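# Move thin-walled cover from holder onto module on base plate

## Task

Lift the cover out of its holder and set it on the base plate so it sits over the module. Its walls are thin and must not be dented (only the faintest mark is tolerated), and the cover must stay in place by itself after the robot lets go; it counts only if nothing but its own placement keeps it there.

## Robot and tools

Robot: one six-joint arm with a two-finger parallel gripper. The fingers point along the gripper's own +z axis and close along its y axis. A flat block about 9 cm long sticks out toward the gripper's +x and rotates with it, so watch its clearance. end_effector_position is the point between the pads when closed; closed fingertips reach about 19 mm past it (6 mm when fully open), and closing pushes the tips roughly 13 mm further out, so keep that margin above surfaces.

Scene frame: origin on the table top under the arm base, +z up, +y to the left when looking along +x. Results report end_effector_position (m), end_effector_quat_wxyz and velocities (m/s, rad/s) in this frame; at long reach the printed position can be a little off.

The row. Every motion uses one row of 9 numbers, each in [-1, 1]: dx, dy, dz, rx, ry, rz, position, force_limit, speed. The first six are an offset, not a pose: they are expressed along the gripper's own axes and counted from the gripper pose in the most recent result that showed it (before any such result in the scene, and for second or later calls within one reply, from where the robot is when the action begins). Scale: 1.0 = 0.6 m or 180 degrees; rx, ry, rz form a single rotation vector. All zeros means go back to that reference pose, not stay put. The last three drive the fingers: position +1 = fully open (85 mm), about -0.8 = pads touch, -1 = close until blocked; force_limit sets pad force (about 20 N at -1, 128 N at 0, 235 N at +1 on a 40 mm object); speed sets finger speed (about 20, 85, 150 mm/s at -1, 0, +1), and faster closing adds some grip force.

execute_actions {"actions": [...], "pictures": bool}: the list holds at most one item. Empty list: just read the state (with pictures). {"rows": [[9 numbers], ...], "steps": n}: up to 15 rows, n from 12 to 15 control steps of 1/30 s (default 15); each row is applied for one step, every row measured from the same reference pose, and the last row repeats if rows run out. {"steps": n} alone (n up to 300) is a wait counted from the previous result. The last 12 steps of an action run after its result is returned. Each step, the commanded pose is clipped to within 100 mm and 16 degrees of the measured pose; after the action the arm only continues to the last clipped pose, so far targets need further commands. Arm motion lags commands by about 0.17 s. A refused call sends nothing.

move {"target": [9 numbers], "speed": m/s, "stop_force": N}: one row, same offset convention, followed along a straight path lasting 0.5 to 10 s. speed 0.002 to 0.5 m/s (default 0.25; rotation up to twice that in rad/s). Finger values are sent at the start. The path does not avoid obstacles, and the hand may lag or overshoot speed, especially with the arm nearly straight. stop_force (5 to 24 N, optional, not allowed in the first 0.2 s) ends the path when the wrist sensor feels that much extra push along the direction of travel for two steps; the hand then backs up two steps and holds. Use it only with slow, non-rotating moves, and omit it when moving away from something you are pressing. The result adds a "move:" line: done, contact, off_target, moving, held or fault, plus which limits acted (paced = pose clipped; held = a clearance check blocked steps) and the distance to target.



Result lines: object_status 0 = fingers moving, 1 = blocked while opening, 2 = blocked while closing (a grip), 3 = at target or pads met. To grip, send -1 and confirm 2. position_measured is in counts: 3 open, ~78 = 60 mm, ~130 = 40 mm, ~180 = 20 mm, ~230 pads touching. Fingers hold position until position changes by at least 0.01; only then do new force or speed values apply. "Wrist force"/"Wrist torque" are in the gripper axes, include weight and inertia, have an offset up to about 3.5 N, noise ~1.4 N, and saturate near 30 N. "pose unreachable" and HELD mark steps altered or blocked by the clearance check. "Hand target" shows where the controller is heading.

Cameras: cam_high, cam_low, cam_wrist, each 896x504; calibration is given in the session and may be slightly off.

Hazards: the arm is stiff, so pushing even slightly past contact against something firm can trigger a fault. Reaching a joint load limit (wrist joints 8.55 N m, elbow 26.6, shoulder 51.3, including held weight) or 150 N external force freezes the arm for 10 s. Long heavy holding heats motors (warning at 70 °C, brake stop at 85 °C). Use a gentle force_limit on the cover so its walls don't dent, avoid fast touches, set it down softly, don't knock anything off the table, and note that loose objects may occasionally get nudged.

Each tool is called after "Call:" as name(argument=value, ...) on one line, values as JSON.

## Session

Call:
execute_actions(actions=[])

Scene clock: 0.00 s of 5600.00 s.
end_effector_position=(+0.3854, +0.2653, +0.2478) position_measured=3 object_status=3 end_effector_quat_wxyz=(+0.016, +0.481, +0.877, +0.020) end_effector_velocity=(-0.000, -0.000, +0.000) end_effector_angular_velocity=(-0.001, -0.000, +0.001)
Joint positions: [ 0.923 -1.058  0.696 -1.38  -1.989  1.674]
Joint velocities: [ 0.    -0.001  0.001  0.001 -0.001 -0.   ]
Motor temperatures (°C, as the motors report them): [24 28 30 32 35 39]
Wrist force (N, on the end effector, along its own x y z axes, offset not removed): no reading
Wrist torque (N m, same axes, about the end effector's origin, offset not removed): no reading
Hand target: +0.385, +0.265, +0.248; +0.016, +0.481, +0.877, +0.020

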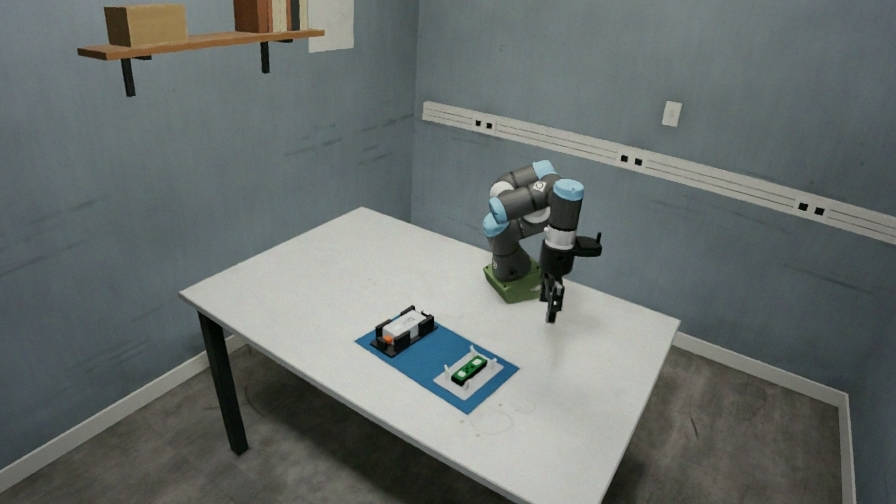

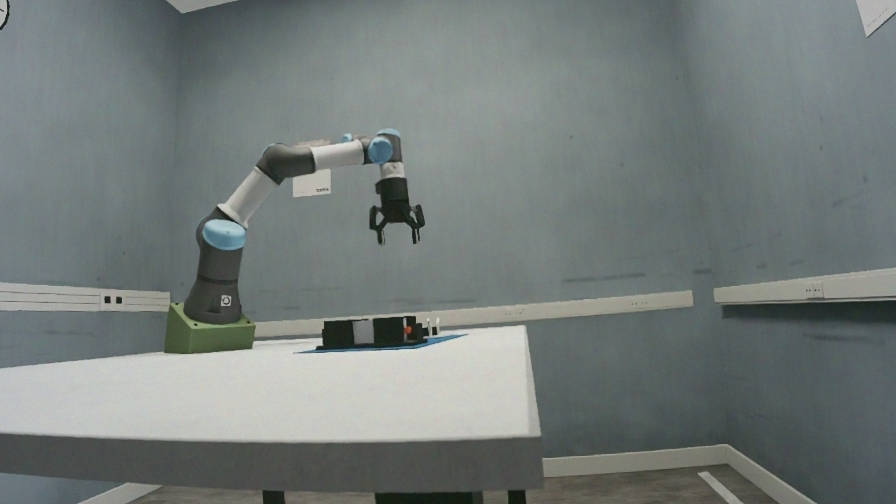

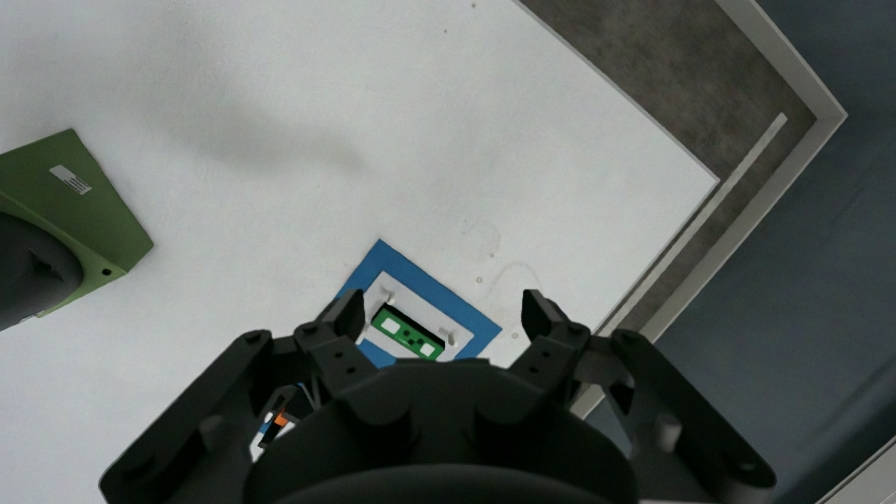

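Call:
zoom_image(camera="cam_high", region=[345, 295, 535, 420])

Call:
zoom_image(camera="cam_low", region=[290, 295, 480, 370])

Region (345, 295, 535, 420) of cam_high's 896x504 image, scaled by 2.653, with more detail than that image has; it fills the top 332 rows of this view, and the rest is white.

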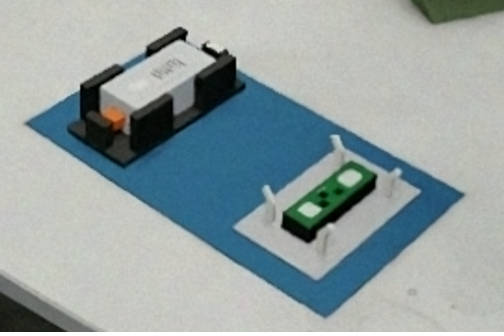

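Region (290, 295, 480, 370) of cam_low's 896x504 image, scaled by 2.653, with more detail than that image has; it fills the top 199 rows of this view, and the rest is white.

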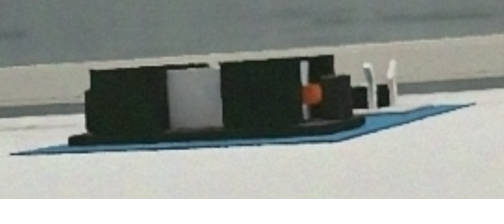

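Call:
move(target=[-0.59,-0.273,0.12,0.013,0.0105,-0.3195,1,-1,0], speed=0.3)

Scene clock: 4.07 s of 5600.00 s.
end_effector_position=(+0.4409, -0.1193, +0.1708) position_measured=3 object_status=3 end_effector_quat_wxyz=(-0.000, -0.000, +1.000, -0.001) end_effector_velocity=(+0.001, -0.002, -0.000) end_effector_angular_velocity=(+0.007, -0.001, +0.007)
Joint positions: [-0.325 -1.65   1.35  -1.69  -1.594 -0.537]
Joint velocities: [-0.011  0.004 -0.009  0.008  0.011 -0.017]
Motor temperatures (°C, as the motors report them): [24 28 30 32 35 39]
Wrist force (N, on the end effector, along its own x y z axes, offset not removed): [1.6 1.5 0.3]
Wrist torque (N m, same axes, about the end effector's origin, offset not removed): [0.26 -0.24 0.04]
Hand target: +0.441, -0.119, +0.171; -0.000, -0.000, +1.000, -0.000
Off the commanded pose: 0.001 m, 0 deg.
Kept back: nothing.
move: done
camera_calibration (this result's frames):
cam_wrist: T_world_to_cam=[[-0.00895577, 0.999801, 0.0178518, 0.116197], [0.961643, 0.00371659, 0.27428, -0.440939], [0.274159, 0.0196235, -0.961484, 0.196554], [0, 0, 0, 1]] pos_world=[0.37118, -0.118392, 0.30785]

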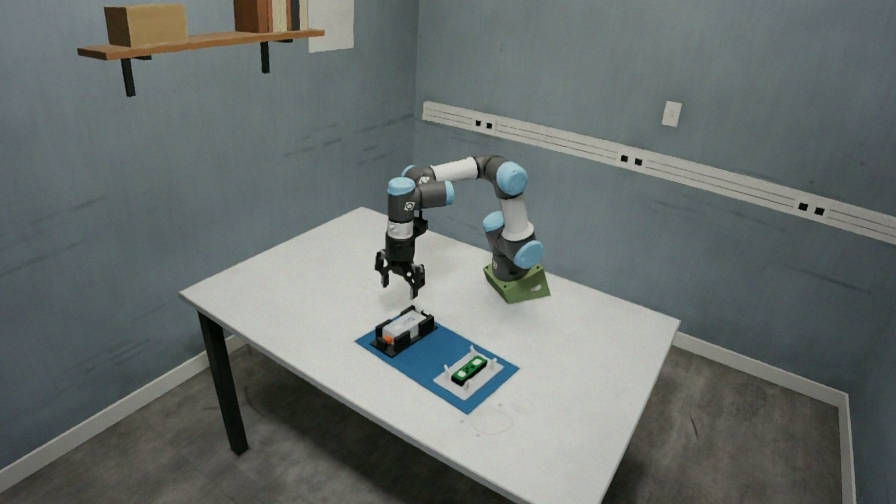

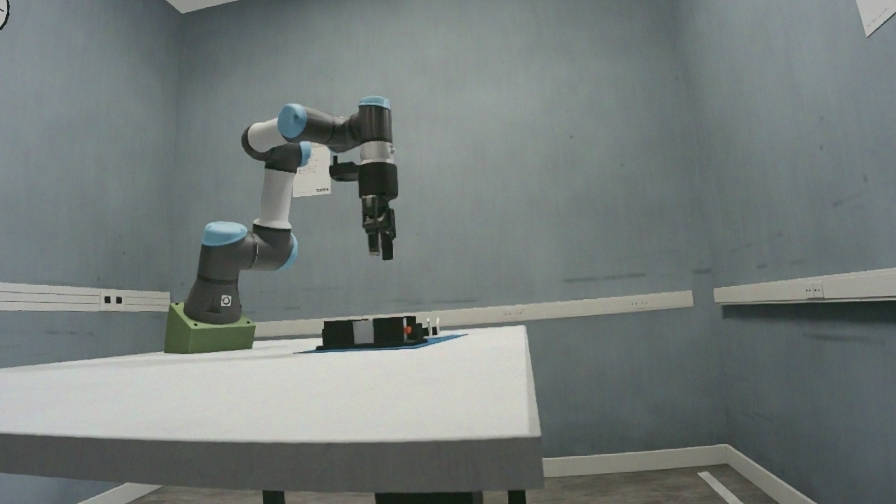

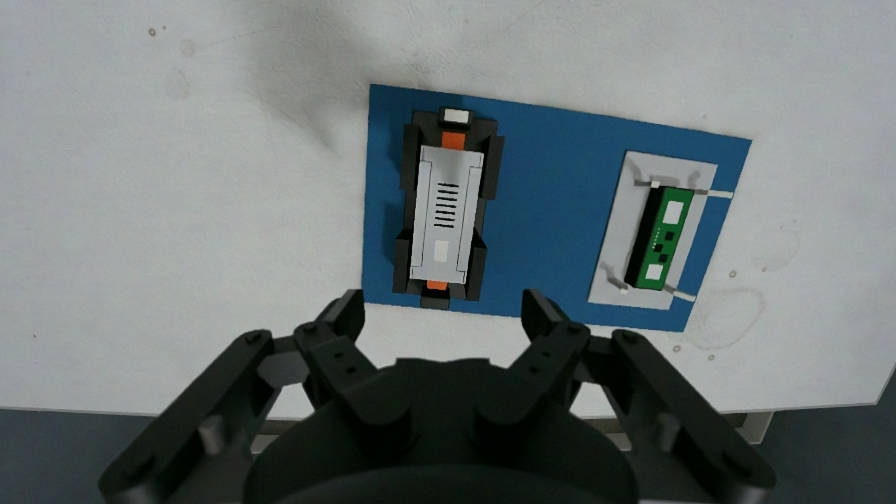

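Call:
zoom_image(camera="cam_wrist", region=[350, 90, 570, 320])

Call:
zoom_image(camera="cam_wrist", region=[560, 120, 780, 340])

Region (350, 90, 570, 320) of cam_wrist's 896x504 image, scaled by 2.191, with more detail than that image has; it fills the left 482 columns of this view, and the rest is white.

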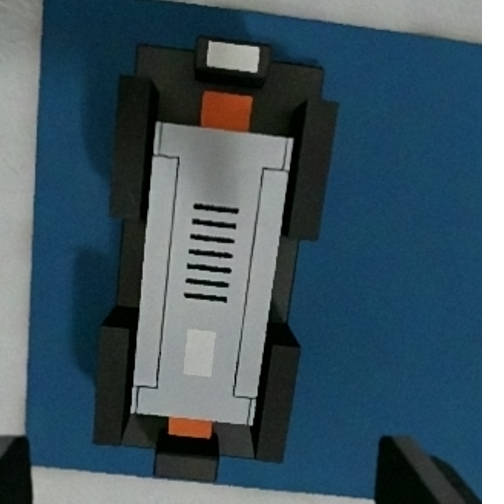

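Region (560, 120, 780, 340) of cam_wrist's 896x504 image, scaled by 2.291, with more detail than that image has.

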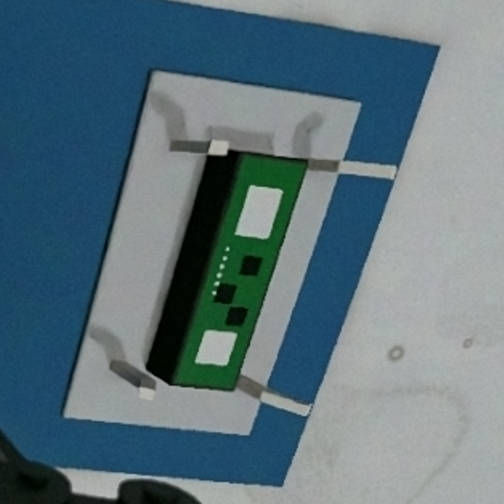

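Call:
move(target=[0.044,0.007,0.14,0,0,0.032,1,-1,0])

Scene clock: 5.70 s of 5600.00 s.
end_effector_position=(+0.4145, -0.1152, +0.0869) position_measured=3 object_status=3 end_effector_quat_wxyz=(-0.000, +0.050, +0.999, -0.001) end_effector_velocity=(-0.000, -0.000, -0.002) end_effector_angular_velocity=(-0.003, -0.005, -0.002)
Joint positions: [-0.369 -1.658  1.768 -2.099 -1.577 -0.477]
Joint velocities: [-0.001 -0.001  0.015 -0.02   0.001  0.001]
Motor temperatures (°C, as the motors report them): [24 28 30 32 35 39]
Wrist force (N, on the end effector, along its own x y z axes, offset not removed): [-1.0 1.7 1.0]
Wrist torque (N m, same axes, about the end effector's origin, offset not removed): [0.39 0.22 0.04]
Hand target: +0.415, -0.115, +0.087; -0.000, +0.050, +0.999, -0.001
Off the commanded pose: 0.000 m, 0 deg.
Kept back: nothing.
move: done
camera_calibration (this result's frames):
cam_wrist: T_world_to_cam=[[0.0912765, 0.995659, 0.0181901, 0.0712658], [0.957366, -0.0927641, 0.273578, -0.401872], [0.274078, -0.00755659, -0.961678, 0.119938], [0, 0, 0, 1]] pos_world=[0.345362, -0.10733, 0.223989]

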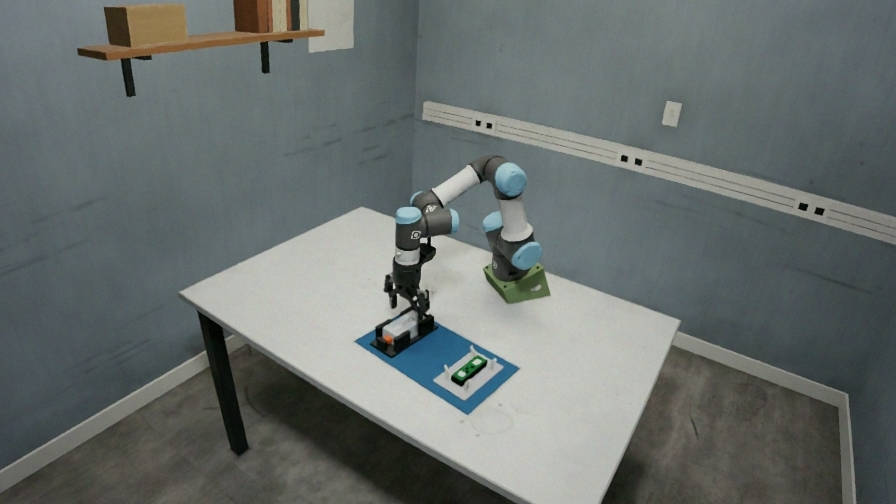

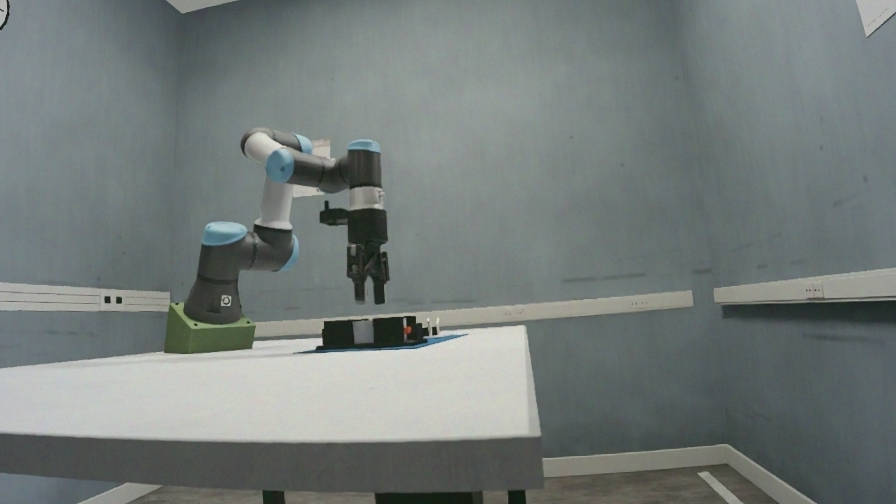

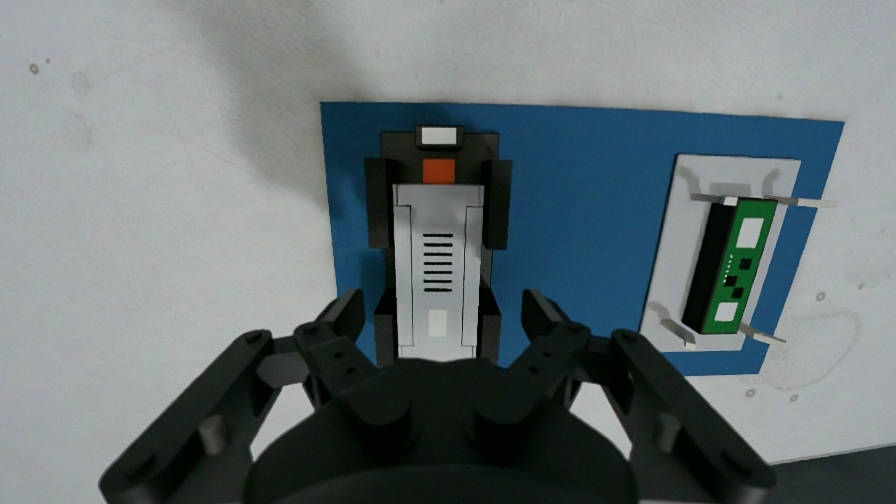

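Call:
move(target=[0,-0.004,0.075,0,0,0,0.6,-1,0], speed=0.06, stop_force=10)

Call:
zoom_image(camera="cam_wrist", region=[340, 160, 550, 370])

Call:
zoom_image(camera="cam_low", region=[290, 270, 480, 370])

Scene clock: 8.63 s of 5600.00 s.
end_effector_position=(+0.4143, -0.1176, +0.0421) position_measured=53 object_status=3 end_effector_quat_wxyz=(-0.001, +0.050, +0.999, -0.001) end_effector_velocity=(+0.000, -0.000, -0.003) end_effector_angular_velocity=(+0.000, -0.000, +0.001)
Joint positions: [-0.377 -1.548  1.856 -2.297 -1.574 -0.484]
Joint velocities: [-0.     0.008  0.003 -0.011  0.    -0.001]
Motor temperatures (°C, as the motors report them): [24 28 30 32 35 39]
Wrist force (N, on the end effector, along its own x y z axes, offset not removed): [1.4 0.7 2.4]
Wrist torque (N m, same axes, about the end effector's origin, offset not removed): [0.20 -0.23 0.05]
Hand target: +0.414, -0.118, +0.042; -0.000, +0.050, +0.999, -0.001
Off the commanded pose: 0.000 m, 0 deg.
Kept back: nothing.
move: done
camera_calibration (this result's frames):
cam_wrist: T_world_to_cam=[[0.091277, 0.995658, 0.0182428, 0.0744854], [0.95739, -0.0927797, 0.273489, -0.389603], [0.273994, -0.00749777, -0.961702, 0.076971], [0, 0, 0, 1]] pos_world=[0.345114, -0.109732, 0.179216]

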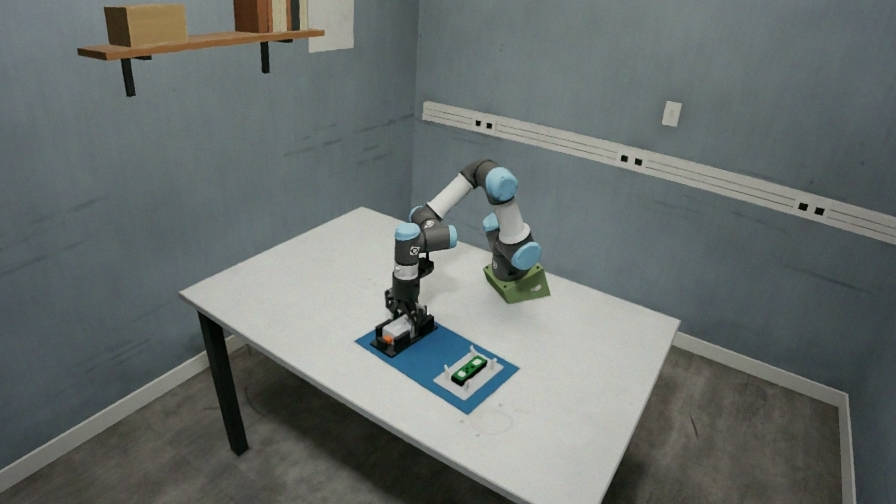

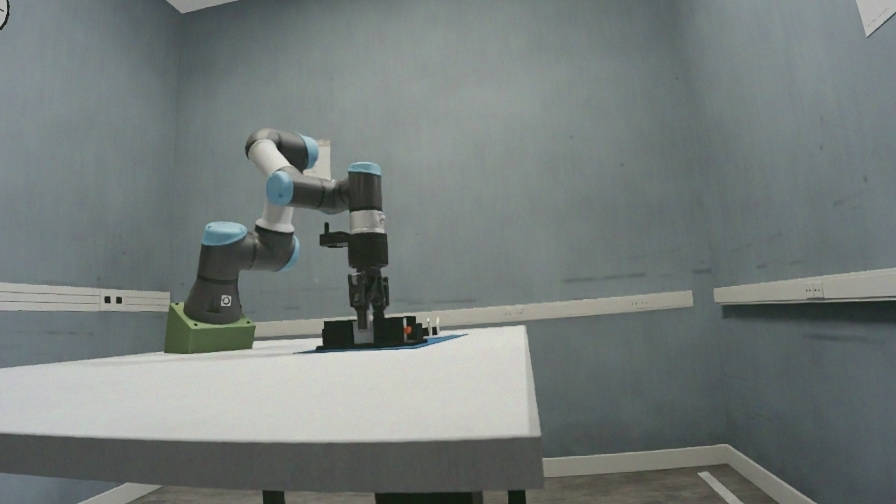

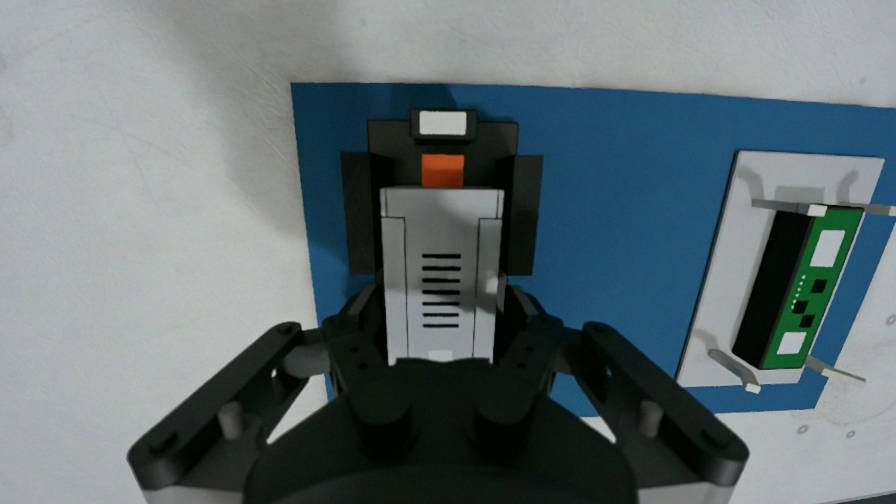

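Region (340, 160, 550, 370) of cam_wrist's 896x504 image, scaled by 2.400, with more detail than that image has.

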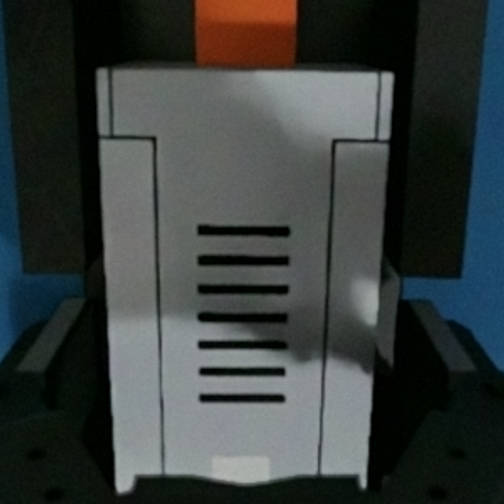

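Region (290, 270, 480, 370) of cam_low's 896x504 image, scaled by 2.653, with more detail than that image has; it fills the top 265 rows of this view, and the rest is white.

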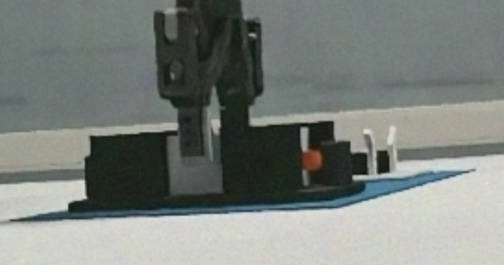

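Call:
move(target=[0,-0.0013,0.008,0,0,0,0.5,-1,-1], speed=0.03)

Call:
move(target=[0,0,0,0,0,0,-1,-1,-1])

Scene clock: 9.63 s of 5600.00 s.
end_effector_position=(+0.4142, -0.1184, +0.0375) position_measured=66 object_status=3 end_effector_quat_wxyz=(-0.001, +0.050, +0.999, -0.001) end_effector_velocity=(-0.000, -0.000, -0.002) end_effector_angular_velocity=(-0.000, +0.001, -0.001)
Joint positions: [-0.379 -1.534  1.862 -2.317 -1.573 -0.486]
Joint velocities: [-0.001  0.005  0.003 -0.008 -0.001  0.   ]
Motor temperatures (°C, as the motors report them): [24 28 30 32 35 39]
Wrist force (N, on the end effector, along its own x y z axes, offset not removed): [-0.3 0.2 0.4]
Wrist torque (N m, same axes, about the end effector's origin, offset not removed): [0.02 0.14 0.02]
Hand target: +0.414, -0.118, +0.037; -0.001, +0.050, +0.999, -0.001
Off the commanded pose: 0.000 m, 0 deg.
Kept back: nothing.
move: done
camera_calibration (this result's frames):
cam_wrist: T_world_to_cam=[[0.0912792, 0.995658, 0.018255, 0.0753218], [0.957397, -0.0927854, 0.273461, -0.388335], [0.273968, -0.00748407, -0.96171, 0.0725464], [0, 0, 0, 1]] pos_world=[0.34504, -0.110484, 0.174588]

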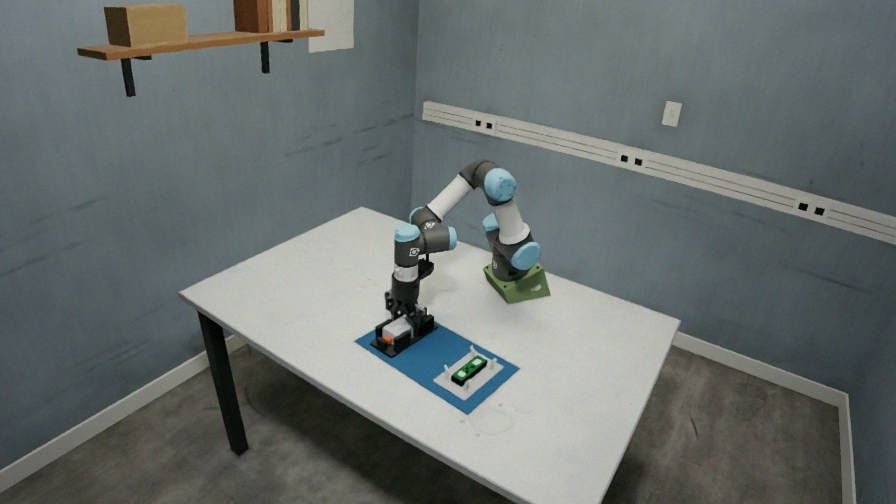

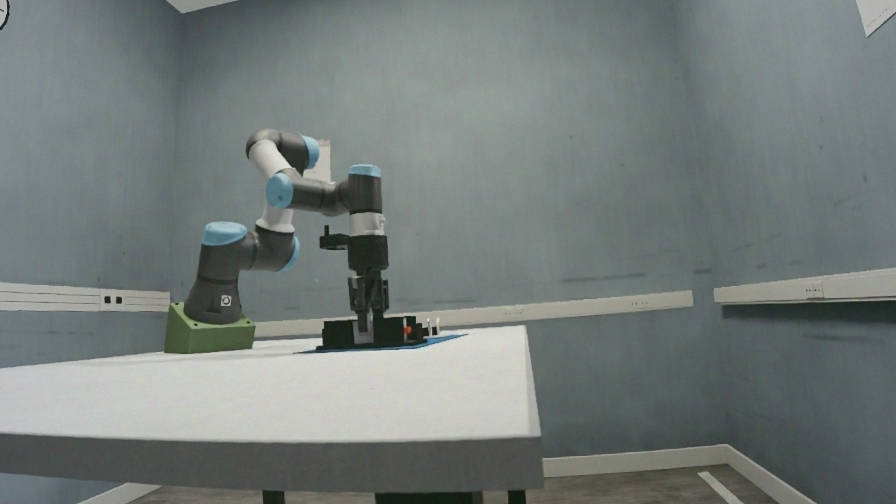

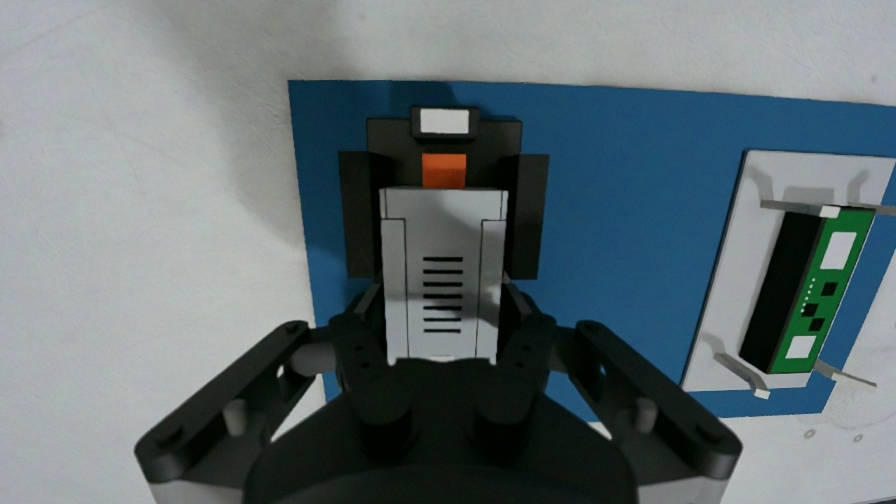

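Scene clock: 10.57 s of 5600.00 s.
end_effector_position=(+0.4142, -0.1184, +0.0375) position_measured=100 object_status=0 end_effector_quat_wxyz=(-0.000, +0.050, +0.999, -0.001) end_effector_velocity=(-0.000, +0.000, -0.000) end_effector_angular_velocity=(+0.000, +0.000, +0.000)
Joint positions: [-0.379 -1.534  1.862 -2.317 -1.573 -0.486]
Joint velocities: [ 0.  0.  0. -0. -0. -0.]
Motor temperatures (°C, as the motors report them): [24 28 30 32 35 39]
Wrist force (N, on the end effector, along its own x y z axes, offset not removed): [-0.3 -4.7 -3.1]
Wrist torque (N m, same axes, about the end effector's origin, offset not removed): [-0.02 0.22 0.24]
Hand target: +0.414, -0.118, +0.037; -0.001, +0.050, +0.999, -0.001
Off the commanded pose: 0.000 m, 0 deg.
Kept back: nothing.
move: done
camera_calibration (this result's frames):
cam_wrist: T_world_to_cam=[[0.0912843, 0.995659, 0.0181914, 0.0753529], [0.957368, -0.0927721, 0.273569, -0.388366], [0.274069, -0.00755669, -0.96168, 0.0725198], [0, 0, 0, 1]] pos_world=[0.345055, -0.110507, 0.174615]

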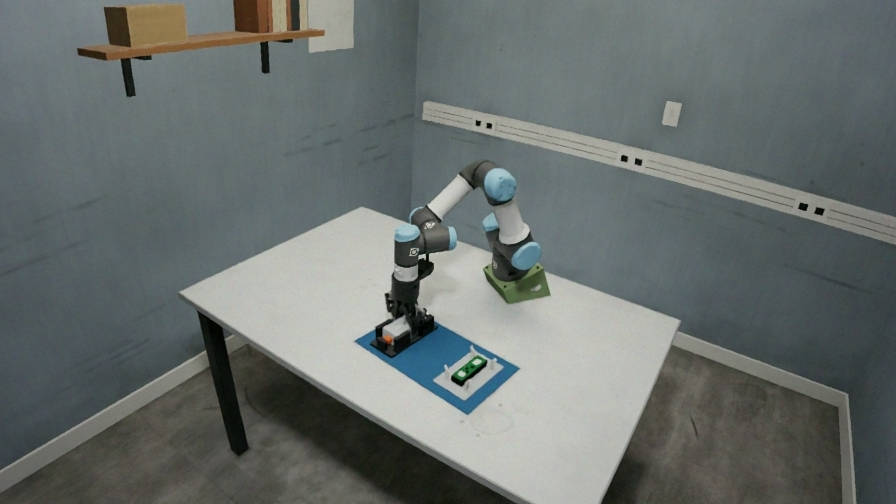

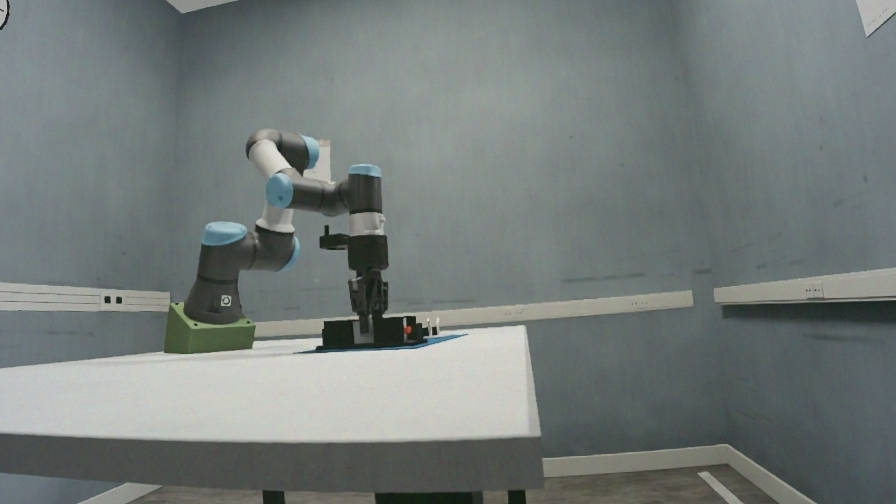

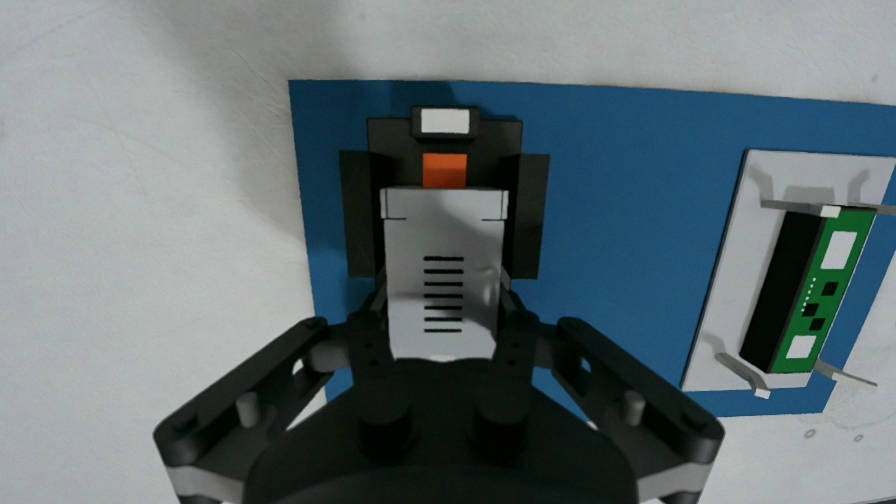

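The walls flex a bit under the grip. Test lift.

Call:
move(target=[0,-0.0005,-0.008,0,0,0.002,-1,-1,-1], speed=0.01)

Scene clock: 11.53 s of 5600.00 s.
end_effector_position=(+0.4142, -0.1187, +0.0421) position_measured=100 object_status=2 end_effector_quat_wxyz=(-0.000, +0.053, +0.999, -0.001) end_effector_velocity=(+0.000, -0.001, +0.003) end_effector_angular_velocity=(-0.002, -0.001, -0.004)
Joint positions: [-0.38  -1.548  1.855 -2.296 -1.572 -0.481]
Joint velocities: [-0.    -0.007 -0.004  0.009 -0.001  0.003]
Motor temperatures (°C, as the motors report them): [24 28 30 32 35 39]
Wrist force (N, on the end effector, along its own x y z axes, offset not removed): [0.3 -2.3 4.3]
Wrist torque (N m, same axes, about the end effector's origin, offset not removed): [0.09 -0.11 0.12]
Hand target: +0.414, -0.119, +0.042; -0.000, +0.053, +0.999, -0.001
Off the commanded pose: 0.000 m, 0 deg.
Kept back: nothing.
move: done
camera_calibration (this result's frames):
cam_wrist: T_world_to_cam=[[0.0972547, 0.995093, 0.0182158, 0.0729924], [0.956784, -0.0985191, 0.273604, -0.390065], [0.274056, -0.00918065, -0.96167, 0.0767626], [0, 0, 0, 1]] pos_world=[0.345071, -0.110358, 0.179214]

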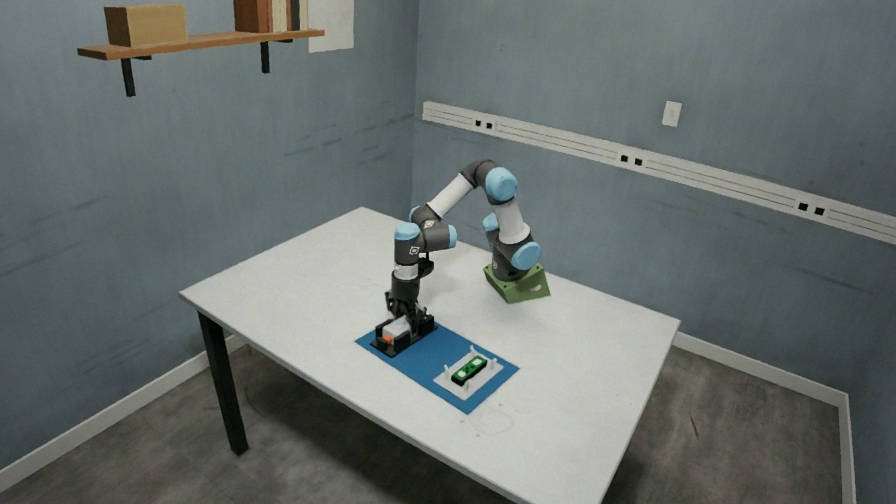

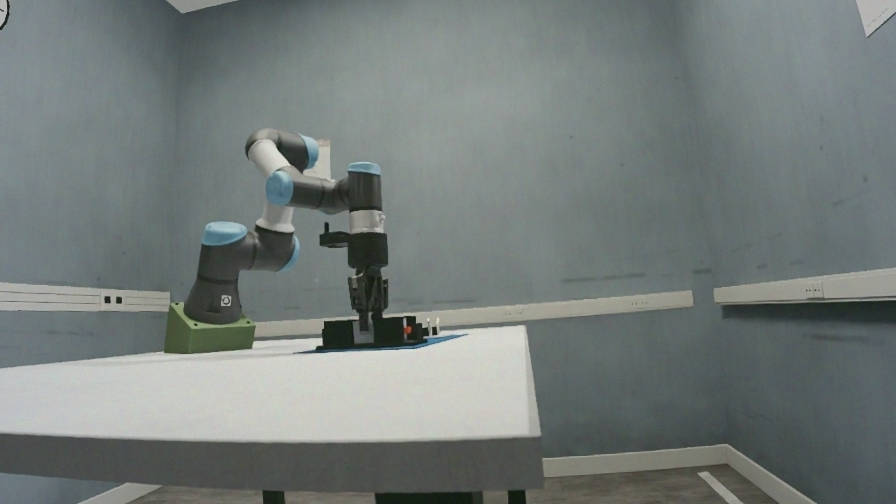

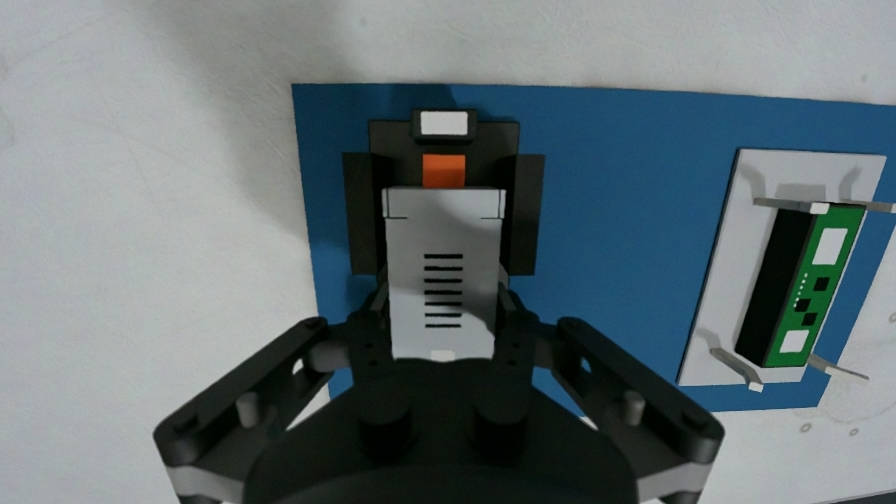

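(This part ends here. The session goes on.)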